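# Set the toppled nest block upright on the laser-marker table

## Task

Get the nest block, which is lying on its side, standing upright on the worktable belonging to the laser marker. It only counts if the block stays that way by itself at the end; a block the robot is still holding in place does not count.

## Robot and tools

Robot: two arms, left_arm and right_arm, each ending in a two-finger gripper. All positions share one scene frame. Its origin is on the table top midway between the arms. +z is up, +x points out over the table, and left_arm sits on the +y side. The names left and right do not match the left and right of the camera images. The fingers point along the gripper's own +z axis and open and close along its y axis. end_effector_position is the point between the finger pads, about 1 cm behind the tips. Reported hand positions can be off, more so at long reach, and motions often stop a centimetre or more short, usually low.

Row layout, used by execute_actions and move: one flat list of 16 numbers that covers both arms, even if only one moves. The order is left_arm x, y, z, qw, qx, qy, qz, opening, then right_arm with the same 8. x, y, z is an absolute target position for that gripper in metres, scene frame. qw..qz is an absolute target orientation as a unit quaternion with w first, scene frame. Opening runs from -1 (closed) to +1 (fully open, 0.094 m). Between the ends, the fingers go to where grip_measured would read that value. To hold an object, command about 0.03 below the grip_measured reading for a firm grip, or less below for a lighter one. Per-finger force limit is about 50-62 N, and less on thin parts under 2 mm.

execute_actions(actions): a list of up to 15 actions. Each action is a table of up to 15 rows, and each row is applied for one control step of 1/30 s. A short table repeats its last row until 15 steps have passed, so one action is 0.5 s. An empty list just returns state and images. An action is refused for both arms if any target lies more than 0.6 m from that gripper's current position along any of the gripper's own axes. If the first action fails that check, or any action is malformed, the whole call is refused and nothing moves. At every step the command is clipped to within 70 mm and 16 degrees of the measured pose, so a far target needs several actions. Position takes priority over orientation. To keep an orientation steady, resend the same quaternion every row rather than copying the drifting reported one. To keep an arm still, resend its full last reported pose and the opening it needs.

move(target, speed, blocking): target is one 16-number row, absolute as above. Each gripper follows a straight line toward its pose, and both paths finish together. A path lasts 0.5-10 s and is cut off at 10 s. speed is the top path speed in m/s, from 0.002 to 0.5, default 0.25; turning is capped at twice that in rad/s. Paths ignore obstacles and the other arm. The real hand lags, strays, and can exceed speed near full reach. The opening is applied at the start of the move. The result adds a move: line with the ending and the limits that acted. Endings include done, off_target, moving, held and fault. If only one arm is named, the other arm is done. limits=paced means the pose was clipped. limits=held means a check blocked some steps, after which the arm may jump fast. The result also gives each gripper's distance from its pose. With blocking=false you get a result after 0.5 s while the arm keeps going. Until a result shows the move has ended, call wait or stop before sending new rows or moves.

wait(seconds): 0-10 s with the last commands held. It returns early when a running move ends. stop(): brakes a running move. Braking needs distance, and the fingers keep moving. zoom_image(camera, region): camera is cam_head_left or cam_head_right, both 504x504. region is [x0, y0, x1, y1] in pixels from the top-left, at most 504x504. finished_scene(scene): ends scene 1 or 2 for good, after the last command has been held, and reports success. Only call it once the block stands on its own. A reply with no tool call ends everything.

Result lines: the state line gives each arm's position and quaternion. Hand target lines show the clipped pose the controller is heading for. grip_measured is the finger opening on the command scale. Each reading can be off by up to about 1 mm, with a fixed bias per gripper. The last Joint positions value is the opening in metres. Joint torques are noisy and offset. "pose unreachable" means the clearance check altered or blocked that arm's command. FAULT lines mark arm stops. MOTOR HOT appears from 85 °C, and at 100 °C that arm drops everything and falls. Holding loads for a long time, including while you think, heats the motors.

Avoid: knocking or placing anything off the table, which fails the task. Also avoid arm-to-arm contact or pushing, fast impacts, and pressing targets well beyond the contact point. Do not drop or let the block slip. Objects may be tugged or nudged unexpectedly. The simulation keeps running while you write, with the last command held.

Each tool is called after "Call:" as name([rows], argument=value, ...), one row to a line, values as JSON.

## Session

Call:
execute_actions(actions=[])

Scene clock: 0.00 s.
left_arm: end_effector_position=(+0.7862, +0.6460, +0.1398) grip_measured=+1.000 end_effector_quat_wxyz=(+0.744, -0.472, +0.461, +0.101) | right_arm: end_effector_position=(+0.2011, +0.2226, +0.3187) grip_measured=+1.000 end_effector_quat_wxyz=(+0.279, -0.335, +0.757, +0.486)
Joint positions: left_arm=[ 0.466  2.411  1.779  0.782 -0.531 -0.586  0.094] | right_arm=[ 1.051  1.379  1.103 -0.118 -0.266  0.524  0.094]
Joint velocities: left_arm=[-0.005 -0.005 -0.012 -0.007 -0.007  0.022  0.   ] | right_arm=[-0.015 -0.015 -0.002 -0.007 -0.051 -0.051  0.   ]
Joint torques (N m, as the arm reports them, + toward a larger angle): no reading
Motor temperatures (°C, as the motors report them): left_arm=[26 24 24 23 23 24] | right_arm=[24 22 23 23 23 23]
Hand target (left_arm): +0.790, +0.648, +0.143; +0.749, -0.471, +0.456, +0.099
Hand target (right_arm): +0.203, +0.228, +0.331; +0.286, -0.334, +0.751, +0.493

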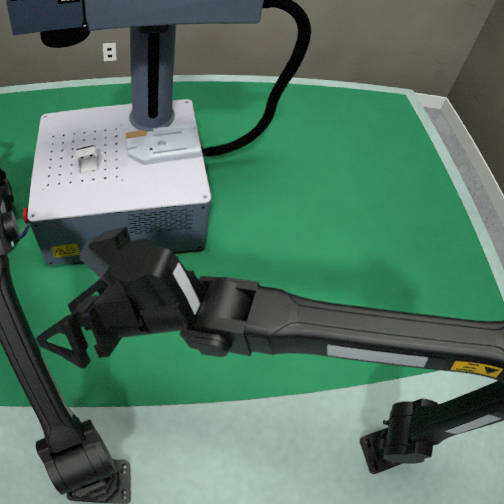

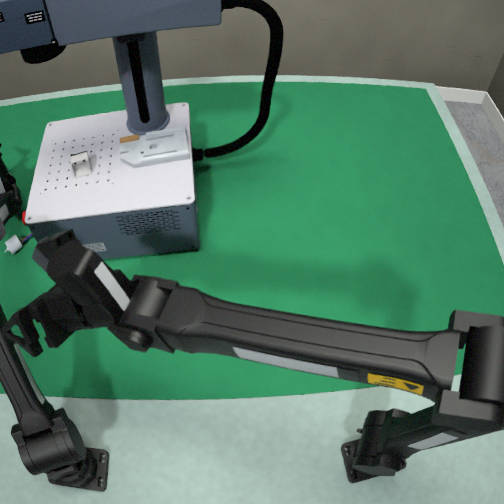

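Call:
zoom_image(camera="cam_head_left", region=[30, 100, 210, 220])

Call:
zoom_image(camera="cam_head_left", region=[60, 135, 120, 185])

Call:
zoom_image(camera="cam_head_right", region=[50, 140, 110, 190])

Region (30, 100, 210, 220) of cam_head_left's 504x504 image, scaled by 2.800, with more detail than that image has.

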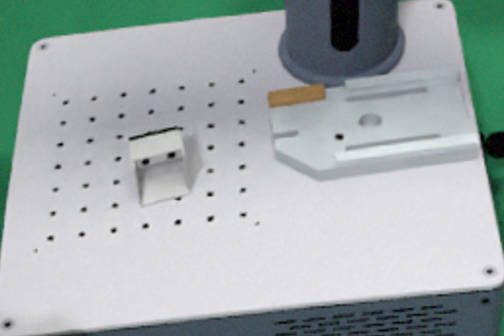

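Region (60, 135, 120, 185) of cam_head_left's 504x504 image, scaled by 8.400, with more detail than that image has.

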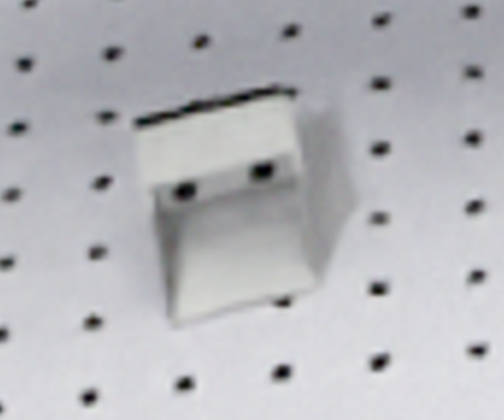

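Region (50, 140, 110, 190) of cam_head_right's 504x504 image, scaled by 8.400, with more detail than that image has.

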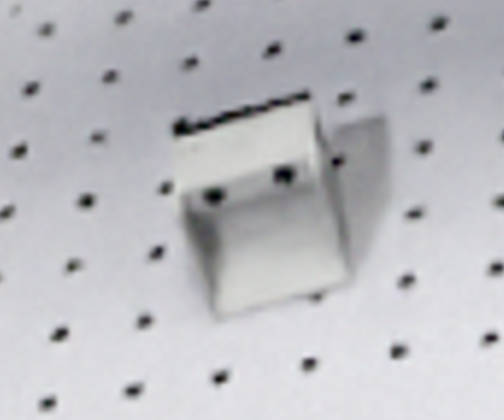

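Call:
move(target=[0.60,0.66,0.25,0.744,-0.472,0.461,0.101,1, 0.25,-0.3,0.25,0.383,0,0.924,0,1], speed=0.3)

Scene clock: 17.47 s.
left_arm: end_effector_position=(+0.6064, +0.6548, +0.2431) grip_measured=+1.000 end_effector_quat_wxyz=(+0.738, -0.470, +0.473, +0.107) | right_arm: end_effector_position=(+0.2526, -0.2988, +0.2514) grip_measured=+1.000 end_effector_quat_wxyz=(+0.388, +0.002, +0.922, -0.002)
Joint positions: left_arm=[ 0.603  1.906  1.192  0.836 -0.389 -0.593  0.094] | right_arm=[ 0.316  0.433  0.631 -1.024  0.316  0.323  0.094]
Joint velocities: left_arm=[ 0.015 -0.015  0.022 -0.007 -0.022  0.037  0.   ] | right_arm=[-0.005 -0.005 -0.007 -0.012 -0.037 -0.022  0.   ]
Joint torques (N m, as the arm reports them, + toward a larger angle): left_arm=[  0.26 -15.1    6.92   2.94   0.26  -0.1 ] | right_arm=[-2.45  1.28 11.59  1.25 -0.03 -0.03]
Motor temperatures (°C, as the motors report them): left_arm=[26 28 29 23 23 24] | right_arm=[24 22 27 23 23 23]
Hand target (left_arm): +0.600, +0.657, +0.249; +0.745, -0.472, +0.461, +0.101
Hand target (right_arm): +0.251, -0.300, +0.248; +0.385, -0.004, +0.923, -0.005
Off the commanded pose (left_arm): 0.011 m, 2 deg.
Off the commanded pose (right_arm): 0.003 m, 1 deg.
move: off_target (left_arm)

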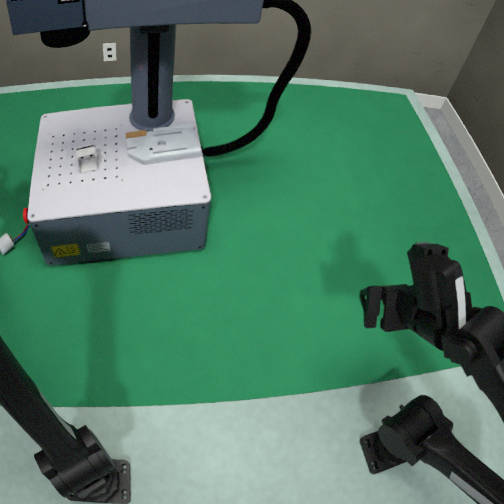

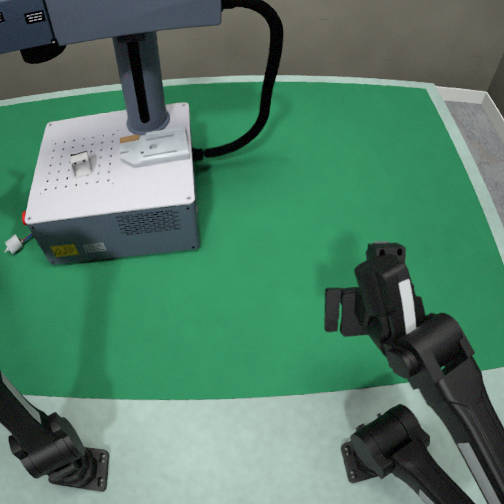

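Call:
move(target=[0.33,0.5,0.30,0.574,0,0.819,0,1, 0.2526,-0.2988,0.2514,0.388,0,0.922,0,1], speed=0.3)

Call:
move(target=[0.38,0.3,0.25,0.574,0,0.819,0,1, 0.2526,-0.2988,0.2514,0.388,0,0.922,0,1], speed=0.3)

Call:
wait(seconds=0.5)

Scene clock: 23.80 s.
left_arm: end_effector_position=(+0.3274, +0.4831, +0.2718) grip_measured=+1.000 end_effector_quat_wxyz=(+0.570, -0.008, +0.821, -0.018) | right_arm: end_effector_position=(+0.2524, -0.2980, +0.2512) grip_measured=+1.000 end_effector_quat_wxyz=(+0.387, -0.000, +0.922, -0.000)
Joint positions: left_arm=[ 1.101  1.011  0.717 -0.353  0.952  0.51   0.094] | right_arm=[ 0.316  0.433  0.631 -1.024  0.311  0.32   0.094]
Joint velocities: left_arm=[-0.005  0.005 -0.007 -0.017  0.007 -0.007  0.   ] | right_arm=[ 0.005 -0.005  0.002 -0.037 -0.022 -0.095  0.   ]
Joint torques (N m, as the arm reports them, + toward a larger angle): left_arm=[ 0.41 -3.9  13.25  0.99  0.55  0.15] | right_arm=[-2.57  1.65 12.22  1.41 -0.02  0.08]
Motor temperatures (°C, as the motors report them): left_arm=[26 27 29 23 23 24] | right_arm=[24 22 27 23 23 23]
Hand target (left_arm): +0.330, +0.494, +0.299; +0.578, +0.005, +0.816, +0.002
Hand target (right_arm): +0.253, -0.299, +0.251; +0.388, +0.000, +0.922, -0.000
Off the commanded pose (left_arm): 0.033 m, 2 deg.
Off the commanded pose (right_arm): 0.001 m, 0 deg.
move: off_target (left_arm)

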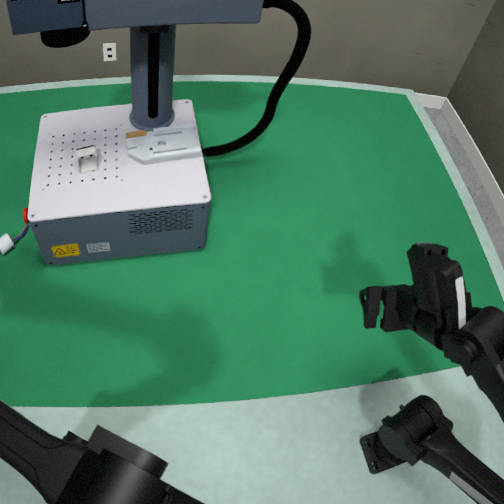

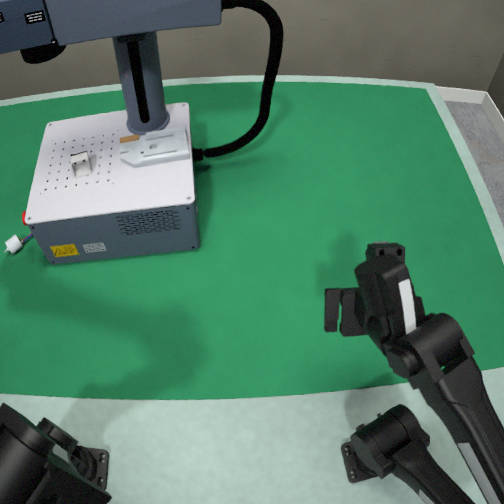

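Scene clock: 25.03 s.
left_arm: end_effector_position=(+0.3830, +0.2995, +0.2493) grip_measured=+1.000 end_effector_quat_wxyz=(+0.567, +0.006, +0.824, -0.001) | right_arm: end_effector_position=(+0.2524, -0.2980, +0.2512) grip_measured=+1.000 end_effector_quat_wxyz=(+0.387, -0.000, +0.922, -0.000)
Joint positions: left_arm=[ 0.407  0.733  0.48  -0.132  0.323  0.134  0.094] | right_arm=[ 0.316  0.433  0.631 -1.024  0.311  0.32   0.094]
Joint velocities: left_arm=[ 0.005  0.005  0.002 -0.022 -0.066  0.007  0.   ] | right_arm=[-0.024 -0.015  0.022 -0.012 -0.066  0.007  0.   ]
Joint torques (N m, as the arm reports them, + toward a larger angle): left_arm=[-0.36 -0.89  8.91  3.26  0.06 -0.16] | right_arm=[-2.77  1.57 12.19  1.36 -0.03  0.07]
Motor temperatures (°C, as the motors report them): left_arm=[26 27 30 23 23 24] | right_arm=[24 22 27 23 23 23]
Hand target (left_arm): +0.383, +0.300, +0.250; +0.575, -0.001, +0.818, -0.001
Hand target (right_arm): +0.253, -0.299, +0.251; +0.388, -0.000, +0.922, +0.000
Off the commanded pose (left_arm): 0.003 m, 1 deg.
Off the commanded pose (right_arm): 0.001 m, 0 deg.
move: done

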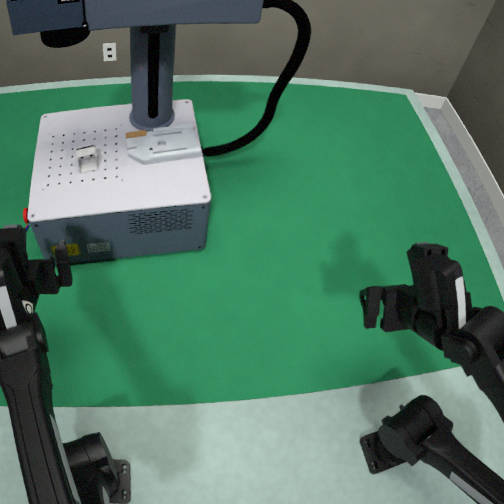

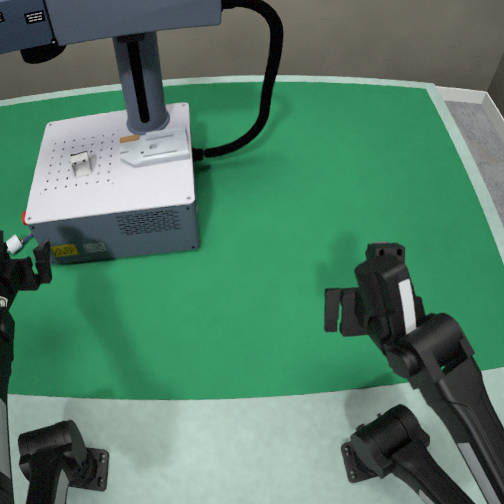

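Scene clock: 25.53 s.
left_arm: end_effector_position=(+0.3830, +0.2995, +0.2493) grip_measured=+1.000 end_effector_quat_wxyz=(+0.567, +0.005, +0.824, -0.002) | right_arm: end_effector_position=(+0.2524, -0.2980, +0.2512) grip_measured=+1.000 end_effector_quat_wxyz=(+0.387, -0.000, +0.922, -0.000)
Joint positions: left_arm=[ 0.407  0.733  0.48  -0.132  0.323  0.131  0.094] | right_arm=[ 0.316  0.433  0.631 -1.024  0.311  0.32   0.094]
Joint velocities: left_arm=[-0.005 -0.005  0.012  0.002 -0.022  0.066  0.   ] | right_arm=[-0.005 -0.005  0.002  0.017  0.051  0.037  0.   ]
Joint torques (N m, as the arm reports them, + toward a larger angle): left_arm=[-0.38 -1.01  8.88  3.25  0.05 -0.17] | right_arm=[-2.48  1.81 12.19  1.43 -0.02  0.07]
Motor temperatures (°C, as the motors report them): left_arm=[26 27 30 23 23 24] | right_arm=[24 22 27 23 23 23]
Hand target (left_arm): +0.383, +0.300, +0.250; +0.575, -0.001, +0.818, -0.001
Hand target (right_arm): +0.253, -0.299, +0.251; +0.388, -0.000, +0.922, +0.000
Off the commanded pose (left_arm): 0.003 m, 1 deg.
Off the commanded pose (right_arm): 0.001 m, 0 deg.
wait: 0.50 s; at rest by 0.17 s

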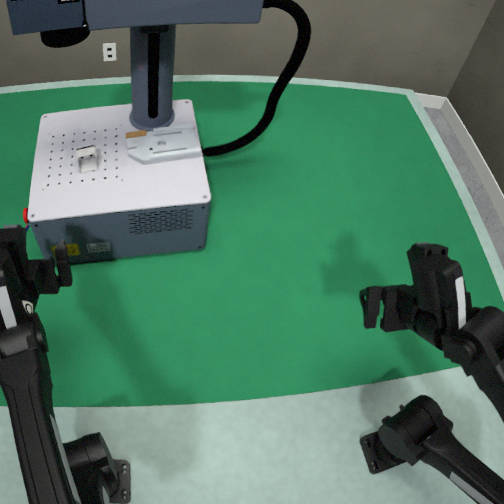

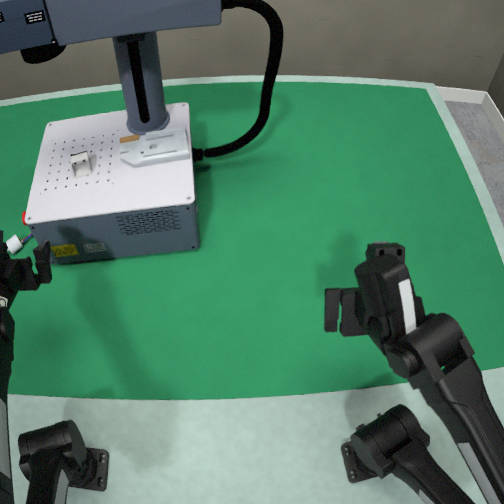

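Call:
move(target=[0.48,0.2,0.25,0.643,0,0.766,0,-1, 0.2526,-0.2988,0.2514,0.388,0,0.922,0,1], speed=0.2)

Call:
zoom_image(camera="cam_head_left", region=[20, 120, 220, 280])

Call:
zoom_image(camera="cam_head_right", region=[20, 120, 220, 280])

Scene clock: 36.80 s.
left_arm: end_effector_position=(+0.4675, +0.2043, +0.2214) grip_measured=-0.985 end_effector_quat_wxyz=(+0.617, +0.005, +0.787, +0.007) | right_arm: end_effector_position=(+0.2524, -0.2980, +0.2512) grip_measured=+1.000 end_effector_quat_wxyz=(+0.387, -0.000, +0.922, -0.000)
Joint positions: left_arm=[-0.01   1.083  0.48   0.361 -0.081 -0.001  0.001] | right_arm=[ 0.316  0.433  0.631 -1.024  0.311  0.32   0.094]
Joint velocities: left_arm=[-0.015 -0.015 -0.012  0.002  0.022 -0.037  0.   ] | right_arm=[-0.015  0.005  0.002  0.002  0.007  0.051  0.   ]
Joint torques (N m, as the arm reports them, + toward a larger angle): left_arm=[-0.95 -3.31 11.61  3.41 -0.04 -0.16] | right_arm=[-2.47  1.64 12.18  1.44 -0.04  0.07]
Motor temperatures (°C, as the motors report them): left_arm=[26 26 31 23 23 24] | right_arm=[24 22 28 23 23 23]
Hand target (left_arm): +0.481, +0.201, +0.250; +0.643, -0.002, +0.766, +0.000
Hand target (right_arm): +0.253, -0.299, +0.251; +0.388, +0.000, +0.922, -0.000
Off the commanded pose (left_arm): 0.032 m, 4 deg.
Off the commanded pose (right_arm): 0.001 m, 0 deg.
move: off_target (left_arm)

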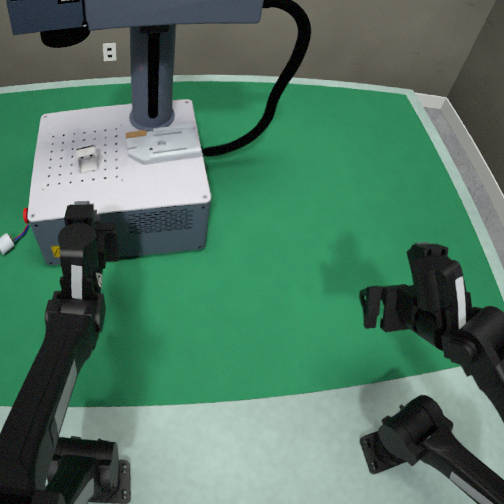

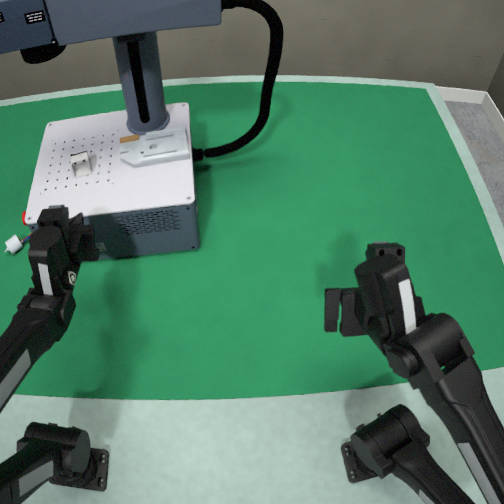

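Region (20, 120, 220, 280) of cam_head_left's 504x504 image, scaled by 2.520, with more detail than that image has; it fills the top 403 rows of this view, and the rest is white.

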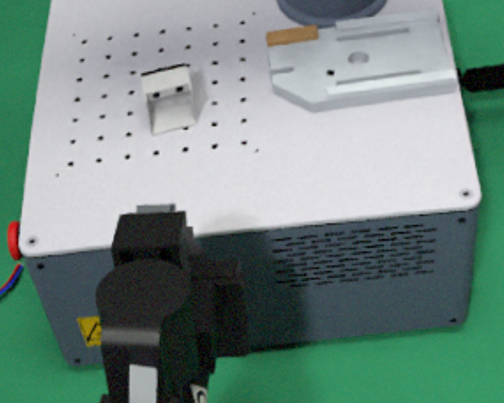

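Region (20, 120, 220, 280) of cam_head_right's 504x504 image, scaled by 2.520, with more detail than that image has; it fills the top 403 rows of this view, and the rest is white.

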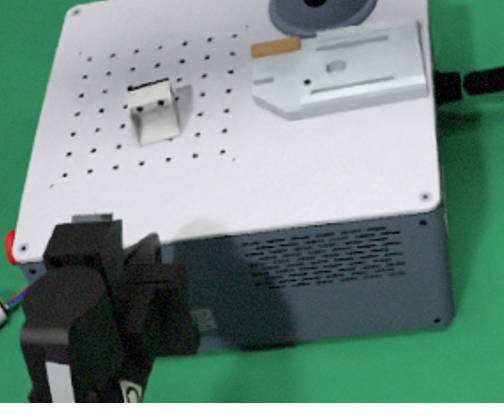

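Call:
move(target=[0.56,0.25,0.27,0.643,0,0.766,0,1, 0.2526,-0.2988,0.2514,0.388,0,0.922,0,1], speed=0.2)

Call:
zoom_image(camera="cam_head_left", region=[20, 100, 220, 260])

Call:
zoom_image(camera="cam_head_right", region=[20, 100, 220, 260])

Scene clock: 47.47 s.
left_arm: end_effector_position=(+0.5435, +0.2474, +0.2522) grip_measured=+1.000 end_effector_quat_wxyz=(+0.628, -0.005, +0.778, -0.005) | right_arm: end_effector_position=(+0.2524, -0.2980, +0.2512) grip_measured=+1.000 end_effector_quat_wxyz=(+0.387, -0.000, +0.922, -0.000)
Joint positions: left_arm=[ 0.127  1.264  0.69   0.361  0.06  -0.002  0.094] | right_arm=[ 0.316  0.433  0.631 -1.024  0.311  0.32   0.094]
Joint velocities: left_arm=[-0.005  0.005 -0.007 -0.007  0.051  0.007  0.   ] | right_arm=[ 0.005 -0.005 -0.002 -0.017  0.051 -0.037  0.   ]
Joint torques (N m, as the arm reports them, + toward a larger angle): left_arm=[ 0.28 -5.47 11.66  2.75  0.25  0.14] | right_arm=[-2.71  1.72 12.18  1.39 -0.01  0.06]
Motor temperatures (°C, as the motors report them): left_arm=[26 25 34 24 23 24] | right_arm=[24 22 28 23 23 23]
Hand target (left_arm): +0.557, +0.252, +0.271; +0.643, -0.000, +0.766, +0.001
Hand target (right_arm): +0.253, -0.299, +0.251; +0.388, +0.000, +0.922, -0.000
Off the commanded pose (left_arm): 0.024 m, 2 deg.
Off the commanded pose (right_arm): 0.001 m, 0 deg.
move: off_target (left_arm)

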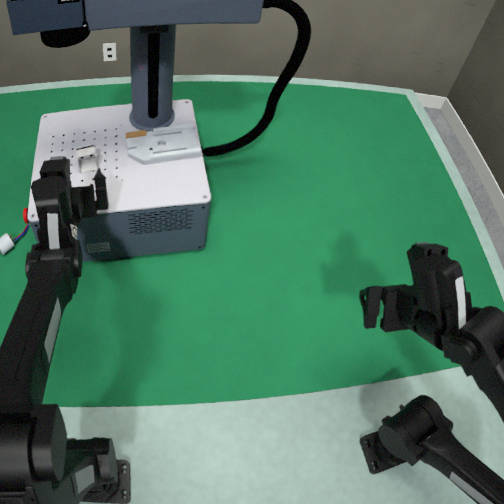

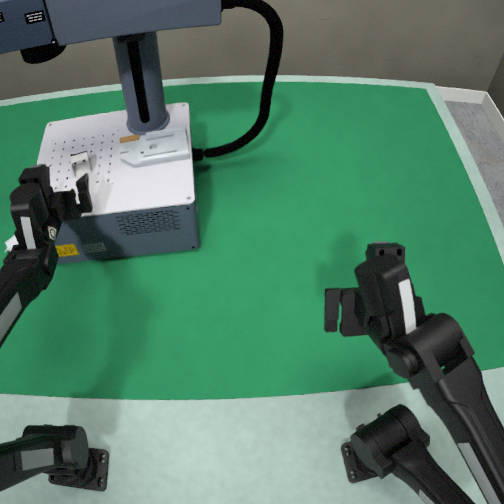

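Region (20, 100, 220, 260) of cam_head_left's 504x504 image, scaled by 2.520, with more detail than that image has; it fills the top 403 rows of this view, and the rest is white.

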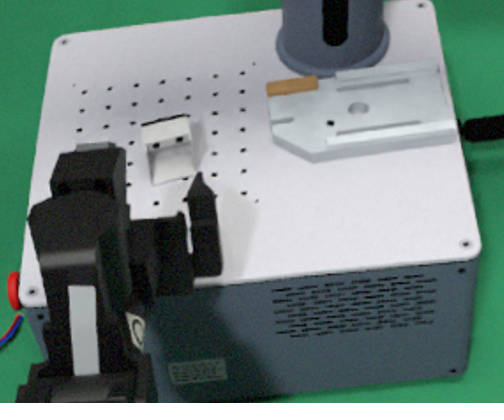

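Region (20, 100, 220, 260) of cam_head_right's 504x504 image, scaled by 2.520, with more detail than that image has; it fills the top 403 rows of this view, and the rest is white.

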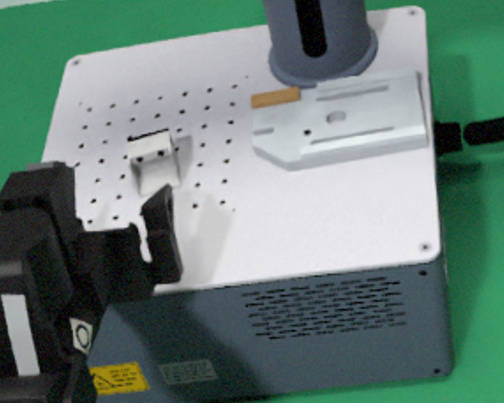

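Call:
move(target=[0.57,0.25,0.20,0.537,0,0.843,0,1, 0.2526,-0.2988,0.2514,0.388,0,0.922,0,1], speed=0.1)

Call:
zoom_image(camera="cam_head_left", region=[20, 100, 220, 260])

Call:
zoom_image(camera="cam_head_right", region=[20, 100, 220, 260])

Scene clock: 59.77 s.
left_arm: end_effector_position=(+0.5585, +0.2483, +0.2034) grip_measured=+1.000 end_effector_quat_wxyz=(+0.548, -0.000, +0.836, -0.004) | right_arm: end_effector_position=(+0.2524, -0.2980, +0.2512) grip_measured=+1.000 end_effector_quat_wxyz=(+0.387, -0.000, +0.922, -0.000)
Joint positions: left_arm=[0.127 1.352 0.76  0.182 0.06  0.018 0.094] | right_arm=[ 0.316  0.433  0.631 -1.024  0.311  0.32   0.094]
Joint velocities: left_arm=[-0.005  0.005  0.002  0.012  0.022  0.022  0.   ] | right_arm=[ 0.005 -0.015  0.007  0.007  0.051 -0.007  0.   ]
Joint torques (N m, as the arm reports them, + toward a larger angle): left_arm=[-0.22 -5.2  11.18  1.18  0.11  0.08] | right_arm=[-2.58  1.81 12.2   1.44 -0.02  0.07]
Motor temperatures (°C, as the motors report them): left_arm=[26 25 36 23 23 24] | right_arm=[24 22 28 23 23 23]
Hand target (left_arm): +0.570, +0.250, +0.200; +0.537, +0.001, +0.843, -0.001
Hand target (right_arm): +0.253, -0.299, +0.251; +0.388, +0.000, +0.922, -0.000
Off the commanded pose (left_arm): 0.012 m, 2 deg.
Off the commanded pose (right_arm): 0.001 m, 0 deg.
move: off_target (left_arm)

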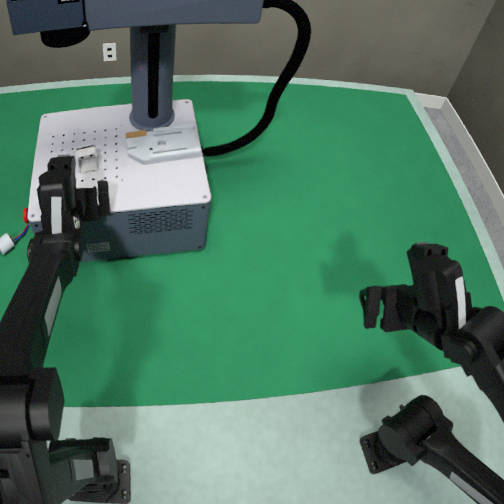

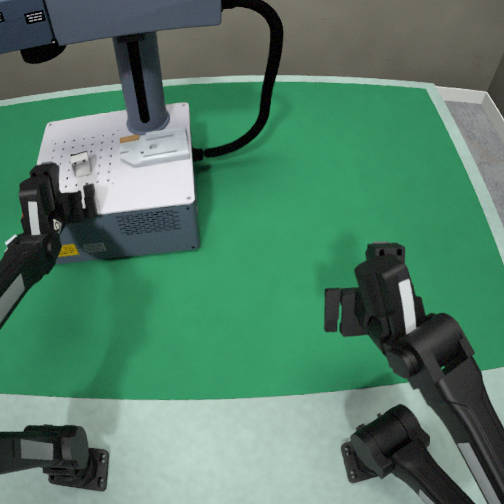

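Region (20, 100, 220, 260) of cam_head_left's 504x504 image, scaled by 2.520, with more detail than that image has; it fills the top 403 rows of this view, and the rest is white.

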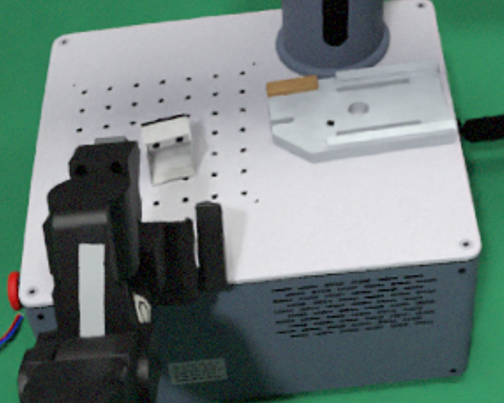

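Region (20, 100, 220, 260) of cam_head_right's 504x504 image, scaled by 2.520, with more detail than that image has; it fills the top 403 rows of this view, and the rest is white.

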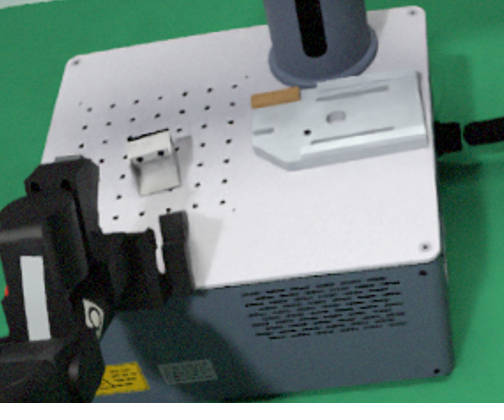

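Call:
move(target=[0.61,0.245,0.18,0.606,-0.083,0.789,0.064,1, 0.2526,-0.2988,0.2514,0.388,0,0.922,0,1], speed=0.05)

Call:
zoom_image(camera="cam_head_left", region=[20, 100, 220, 260])

Call:
zoom_image(camera="cam_head_right", region=[20, 100, 220, 260])

Scene clock: 73.63 s.
left_arm: end_effector_position=(+0.6007, +0.2552, +0.2113) grip_measured=+1.000 end_effector_quat_wxyz=(+0.624, -0.082, +0.773, +0.076) | right_arm: end_effector_position=(+0.2524, -0.2980, +0.2512) grip_measured=+1.000 end_effector_quat_wxyz=(+0.387, -0.000, +0.922, -0.000)
Joint positions: left_arm=[ 0.048  1.505  0.793  0.494 -0.242 -0.037  0.094] | right_arm=[ 0.316  0.433  0.631 -1.024  0.311  0.32   0.094]
Joint velocities: left_arm=[-0.005 -0.005 -0.002  0.007 -0.007  0.066  0.   ] | right_arm=[-0.005 -0.005 -0.002  0.017  0.022 -0.007  0.   ]
Joint torques (N m, as the arm reports them, + toward a larger angle): left_arm=[-1.85 -4.56  8.63  2.19  0.11 -0.3 ] | right_arm=[-2.41  1.76 12.22  1.39 -0.02  0.06]
Motor temperatures (°C, as the motors report them): left_arm=[26 25 36 23 23 24] | right_arm=[24 22 29 23 23 23]
Hand target (left_arm): +0.608, +0.246, +0.180; +0.604, -0.084, +0.790, +0.065
Hand target (right_arm): +0.253, -0.299, +0.251; +0.388, +0.000, +0.922, -0.000
Off the commanded pose (left_arm): 0.034 m, 3 deg.
Off the commanded pose (right_arm): 0.001 m, 0 deg.
move: off_target (left_arm)

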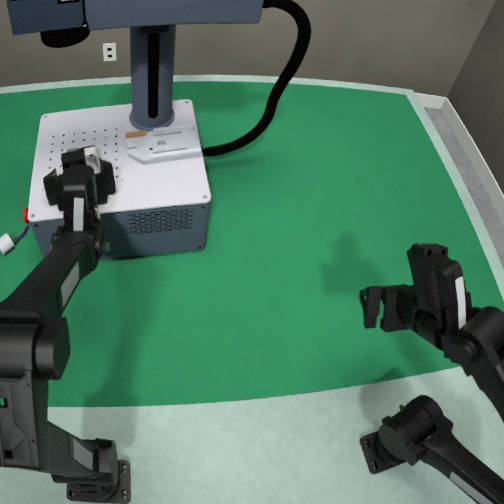

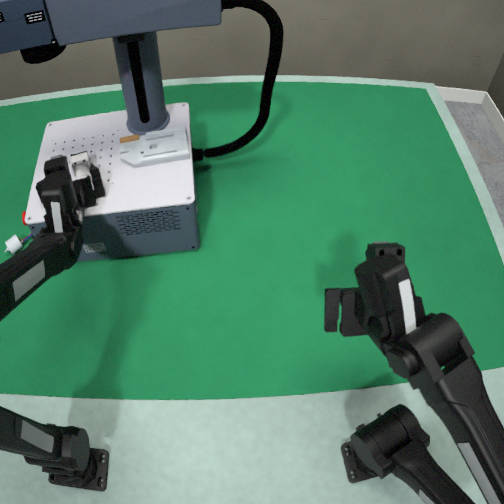

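Region (20, 100, 220, 260) of cam_head_left's 504x504 image, scaled by 2.520, with more detail than that image has; it fills the top 403 rows of this view, and the rest is white.

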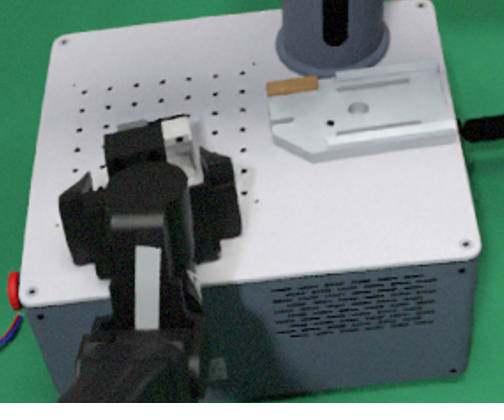

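Region (20, 100, 220, 260) of cam_head_right's 504x504 image, scaled by 2.520, with more detail than that image has; it fills the top 403 rows of this view, and the rest is white.

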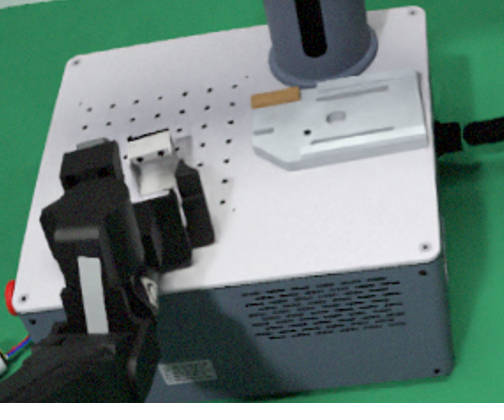

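Call:
move(target=[0.59,0.232,0.23,0.497,-0.09,0.861,0.052,1, 0.2526,-0.2988,0.2514,0.388,0,0.922,0,1], speed=0.08)

Call:
move(target=[0.59,0.232,0.17,0.497,-0.09,0.861,0.052,1, 0.2526,-0.2988,0.2514,0.388,0,0.922,0,1], speed=0.03)

Call:
zoom_image(camera="cam_head_right", region=[20, 100, 220, 260])

Scene clock: 83.17 s.
left_arm: end_effector_position=(+0.5778, +0.2407, +0.2043) grip_measured=+1.000 end_effector_quat_wxyz=(+0.484, -0.088, +0.869, +0.060) | right_arm: end_effector_position=(+0.2524, -0.2980, +0.2512) grip_measured=+1.000 end_effector_quat_wxyz=(+0.387, -0.000, +0.922, -0.000)
Joint positions: left_arm=[ 0.026  1.404  0.911 -0.076 -0.228 -0.12   0.094] | right_arm=[ 0.316  0.433  0.631 -1.024  0.311  0.32   0.094]
Joint velocities: left_arm=[-0.015 -0.005 -0.002 -0.002  0.007 -0.007  0.   ] | right_arm=[-0.015 -0.005  0.002  0.007 -0.007 -0.022  0.   ]
Joint torques (N m, as the arm reports them, + toward a larger angle): left_arm=[-1.56 -9.64 12.13  1.17  0.18 -0.11] | right_arm=[-2.51  1.75 12.07  1.39 -0.03  0.06]
Motor temperatures (°C, as the motors report them): left_arm=[26 25 35 23 23 24] | right_arm=[24 22 29 23 23 23]
Hand target (left_arm): +0.588, +0.232, +0.231; +0.498, -0.088, +0.861, +0.050
Hand target (right_arm): +0.253, -0.299, +0.251; +0.388, +0.000, +0.922, -0.000
Off the commanded pose (left_arm): 0.030 m, 2 deg.
Off the commanded pose (right_arm): 0.001 m, 0 deg.
move: off_target (left_arm)

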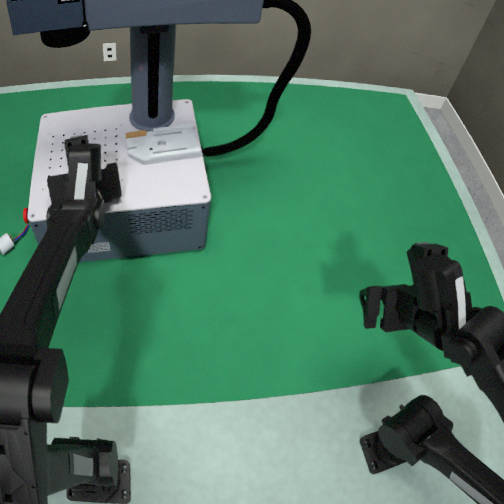

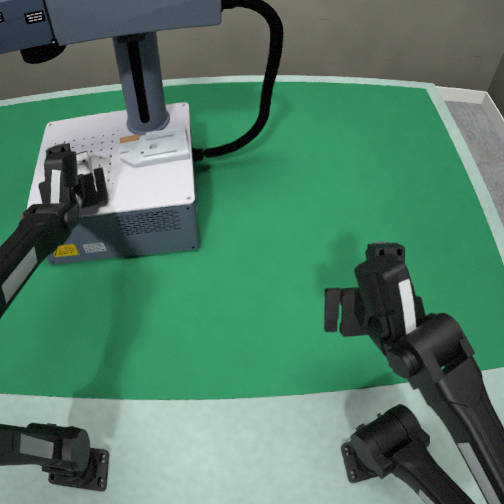

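Scene clock: 84.63 s.
left_arm: end_effector_position=(+0.5927, +0.2404, +0.2036) grip_measured=+1.000 end_effector_quat_wxyz=(+0.518, -0.092, +0.848, +0.057) | right_arm: end_effector_position=(+0.2524, -0.2980, +0.2512) grip_measured=+1.000 end_effector_quat_wxyz=(+0.387, -0.000, +0.922, -0.000)
Joint positions: left_arm=[ 0.025  1.443  0.899  0.056 -0.232 -0.12   0.094] | right_arm=[ 0.316  0.433  0.631 -1.024  0.311  0.32   0.094]
Joint velocities: left_arm=[-0.024 -0.005 -0.002 -0.002 -0.022 -0.051  0.   ] | right_arm=[-0.015 -0.005 -0.002  0.007  0.022  0.037  0.   ]
Joint torques (N m, as the arm reports them, + toward a larger angle): left_arm=[-1.64 -6.11  7.01  2.73  0.07 -0.16] | right_arm=[-2.57  1.62 12.14  1.4   0.01  0.06]
Motor temperatures (°C, as the motors report them): left_arm=[26 25 35 23 23 24] | right_arm=[24 22 29 23 23 23]
Hand target (left_arm): +0.589, +0.232, +0.170; +0.497, -0.090, +0.862, +0.052
Hand target (right_arm): +0.253, -0.299, +0.251; +0.388, +0.000, +0.922, -0.000
Off the commanded pose (left_arm): 0.035 m, 3 deg.
Off the commanded pose (right_arm): 0.001 m, 0 deg.
move: off_target (left_arm)

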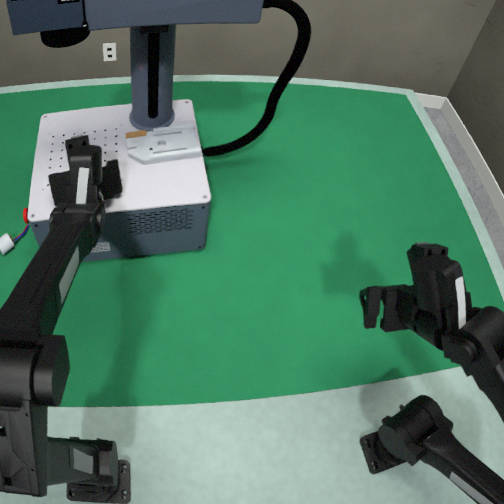

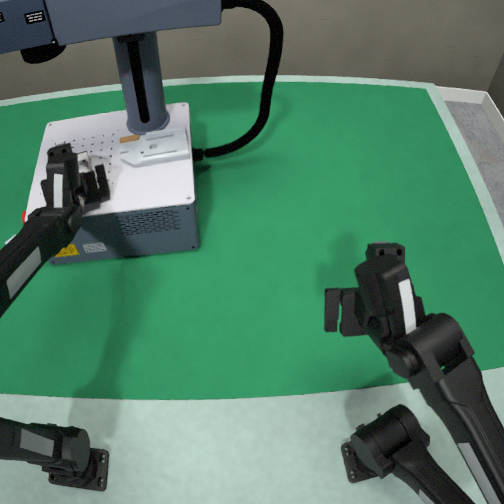

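Region (20, 100, 220, 260) of cam_head_right's 504x504 image, scaled by 2.520, with more detail than that image has; it fills the top 403 rows of this view, and the rest is white.

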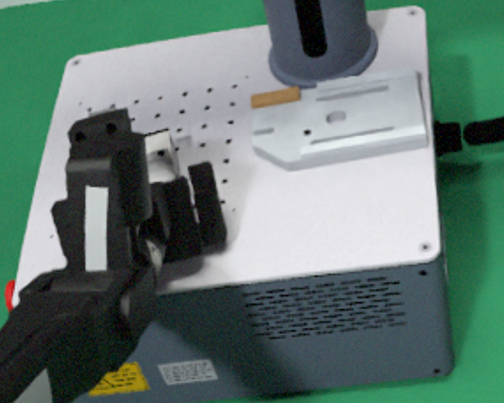

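Call:
move(target=[0.61,0.232,0.245,0.626,-0.081,0.773,0.066,1, 0.2526,-0.2988,0.2514,0.388,0,0.922,0,1], speed=0.08)

Call:
move(target=[0.65,0.24,0.232,0.626,-0.081,0.773,0.066,1, 0.2526,-0.2988,0.2514,0.388,0,0.922,0,1], speed=0.04)

Call:
zoom_image(camera="cam_head_left", region=[20, 100, 220, 260])

Call:
zoom_image(camera="cam_head_right", region=[20, 100, 220, 260])

Scene clock: 95.93 s.
left_arm: end_effector_position=(+0.6088, +0.2390, +0.2573) grip_measured=+1.000 end_effector_quat_wxyz=(+0.627, -0.092, +0.771, +0.064) | right_arm: end_effector_position=(+0.2524, -0.2980, +0.2512) grip_measured=+1.000 end_effector_quat_wxyz=(+0.387, -0.000, +0.922, -0.000)
Joint positions: left_arm=[ 0.013  1.443  0.872  0.356 -0.272 -0.075  0.094] | right_arm=[ 0.316  0.433  0.631 -1.024  0.311  0.32   0.094]
Joint velocities: left_arm=[-0.015 -0.015  0.007 -0.007 -0.066 -0.051  0.   ] | right_arm=[ 0.005 -0.005 -0.017 -0.027  0.007  0.022  0.   ]
Joint torques (N m, as the arm reports them, + toward a larger angle): left_arm=[-1.54 -7.54  7.75  3.36 -0.07  0.17] | right_arm=[-2.49  1.75 12.15  1.38 -0.02  0.07]
Motor temperatures (°C, as the motors report them): left_arm=[26 25 33 23 23 24] | right_arm=[24 22 29 23 23 23]
Hand target (left_arm): +0.610, +0.232, +0.245; +0.625, -0.082, +0.773, +0.068
Hand target (right_arm): +0.253, -0.299, +0.251; +0.388, +0.000, +0.922, -0.000
Off the commanded pose (left_arm): 0.014 m, 1 deg.
Off the commanded pose (right_arm): 0.001 m, 0 deg.
move: off_target (left_arm)

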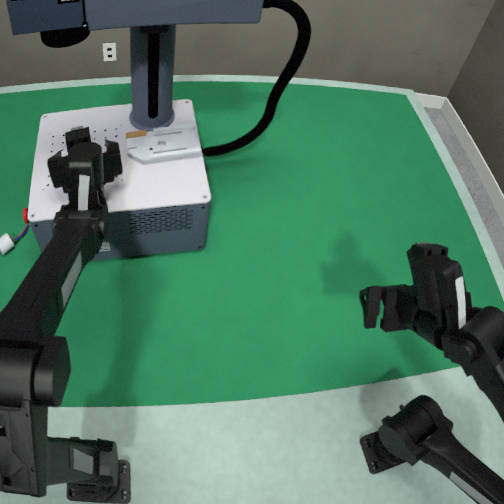

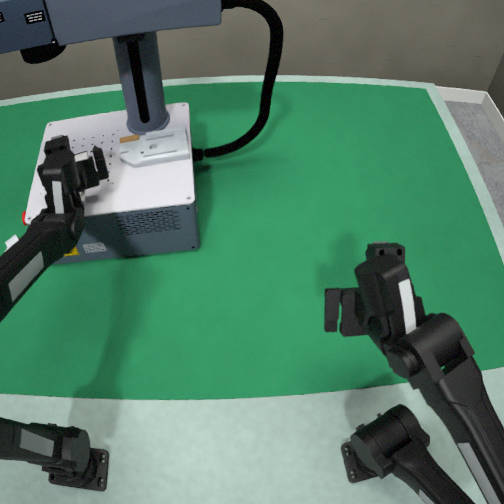

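Scene clock: 97.43 s.
left_arm: end_effector_position=(+0.6293, +0.2346, +0.2119) grip_measured=+1.000 end_effector_quat_wxyz=(+0.604, -0.081, +0.790, +0.063) | right_arm: end_effector_position=(+0.2524, -0.2980, +0.2512) grip_measured=+1.000 end_effector_quat_wxyz=(+0.387, -0.000, +0.922, -0.000)
Joint positions: left_arm=[ 0.013  1.553  0.896  0.383 -0.252 -0.068  0.094] | right_arm=[ 0.316  0.433  0.631 -1.024  0.311  0.32   0.094]
Joint velocities: left_arm=[-0.015 -0.005  0.002 -0.012 -0.007 -0.007  0.   ] | right_arm=[ 0.005 -0.005 -0.002 -0.007  0.037 -0.051  0.   ]
Joint torques (N m, as the arm reports them, + toward a larger angle): left_arm=[ 0.74 -8.26 11.71  3.37  0.19  0.17] | right_arm=[-2.75  1.42 12.12  1.34 -0.01  0.07]
Motor temperatures (°C, as the motors report them): left_arm=[26 25 34 23 23 24] | right_arm=[24 22 29 23 23 23]
Hand target (left_arm): +0.648, +0.241, +0.232; +0.626, -0.081, +0.773, +0.066
Hand target (right_arm): +0.253, -0.299, +0.251; +0.388, +0.000, +0.922, -0.000
Off the commanded pose (left_arm): 0.029 m, 3 deg.
Off the commanded pose (right_arm): 0.001 m, 0 deg.
move: off_target (left_arm)

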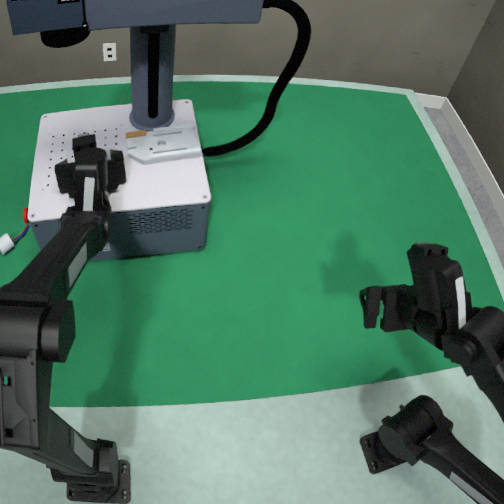

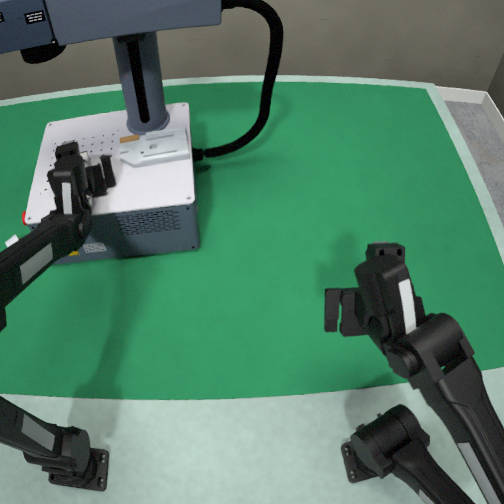

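Region (20, 100, 220, 260) of cam_head_left's 504x504 image, scaled by 2.520, with more detail than that image has; it fills the top 403 rows of this view, and the rest is white.

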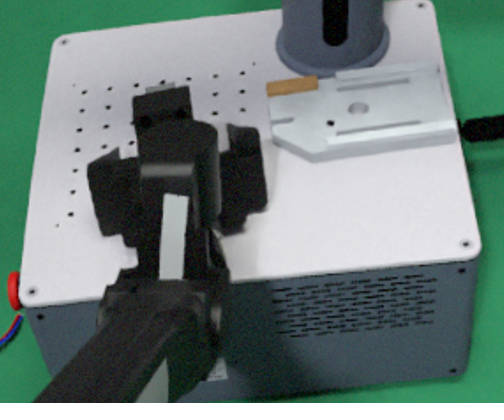

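Region (20, 100, 220, 260) of cam_head_right's 504x504 image, scaled by 2.520, with more detail than that image has; it fills the top 403 rows of this view, and the rest is white.

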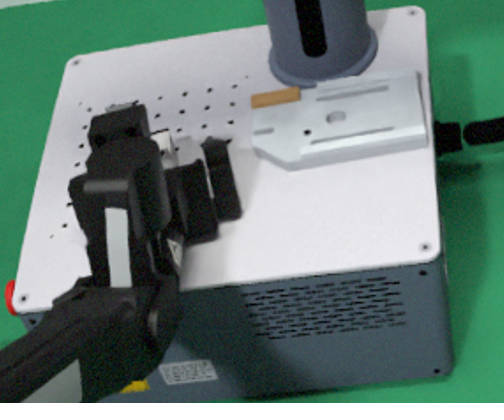

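Call:
move(target=[0.65,0.24,0.232,0.626,-0.081,0.773,0.066,-0.2, 0.2526,-0.2988,0.2514,0.388,0,0.922,0,1], speed=0.04)

Scene clock: 109.83 s.
left_arm: end_effector_position=(+0.6293, +0.2346, +0.2119) grip_measured=-0.161 end_effector_quat_wxyz=(+0.604, -0.080, +0.790, +0.063) | right_arm: end_effector_position=(+0.2524, -0.2980, +0.2512) grip_measured=+1.000 end_effector_quat_wxyz=(+0.387, -0.000, +0.922, -0.000)
Joint positions: left_arm=[ 0.013  1.553  0.896  0.383 -0.252 -0.067  0.039] | right_arm=[ 0.316  0.433  0.631 -1.024  0.311  0.32   0.094]
Joint velocities: left_arm=[-0.005 -0.005 -0.002  0.002 -0.051 -0.007 -0.001] | right_arm=[-0.005  0.005 -0.002 -0.027  0.051 -0.022  0.   ]
Joint torques (N m, as the arm reports them, + toward a larger angle): left_arm=[ 0.68 -8.63 11.73  3.29  0.13  0.14] | right_arm=[-2.59  1.61 12.15  1.4  -0.01  0.06]
Motor temperatures (°C, as the motors report them): left_arm=[26 26 37 24 23 24] | right_arm=[24 22 30 23 23 23]
Hand target (left_arm): +0.648, +0.240, +0.232; +0.626, -0.081, +0.773, +0.067
Hand target (right_arm): +0.253, -0.299, +0.251; +0.388, +0.000, +0.922, -0.000
Off the commanded pose (left_arm): 0.029 m, 3 deg.
Off the commanded pose (right_arm): 0.001 m, 0 deg.
move: off_target (left_arm)

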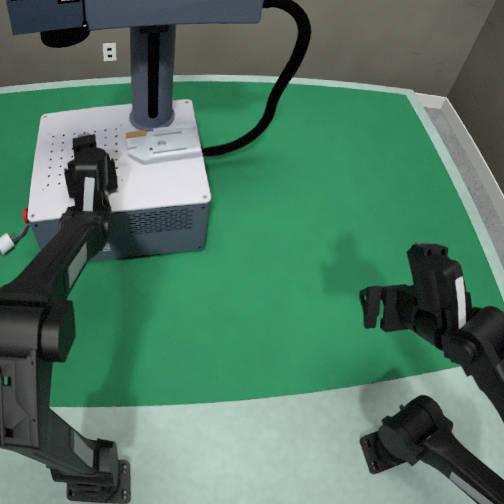

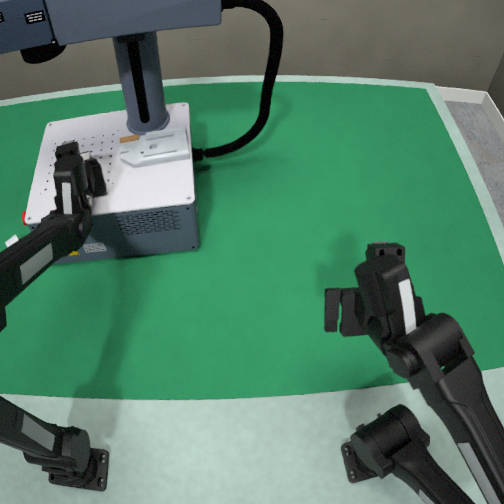

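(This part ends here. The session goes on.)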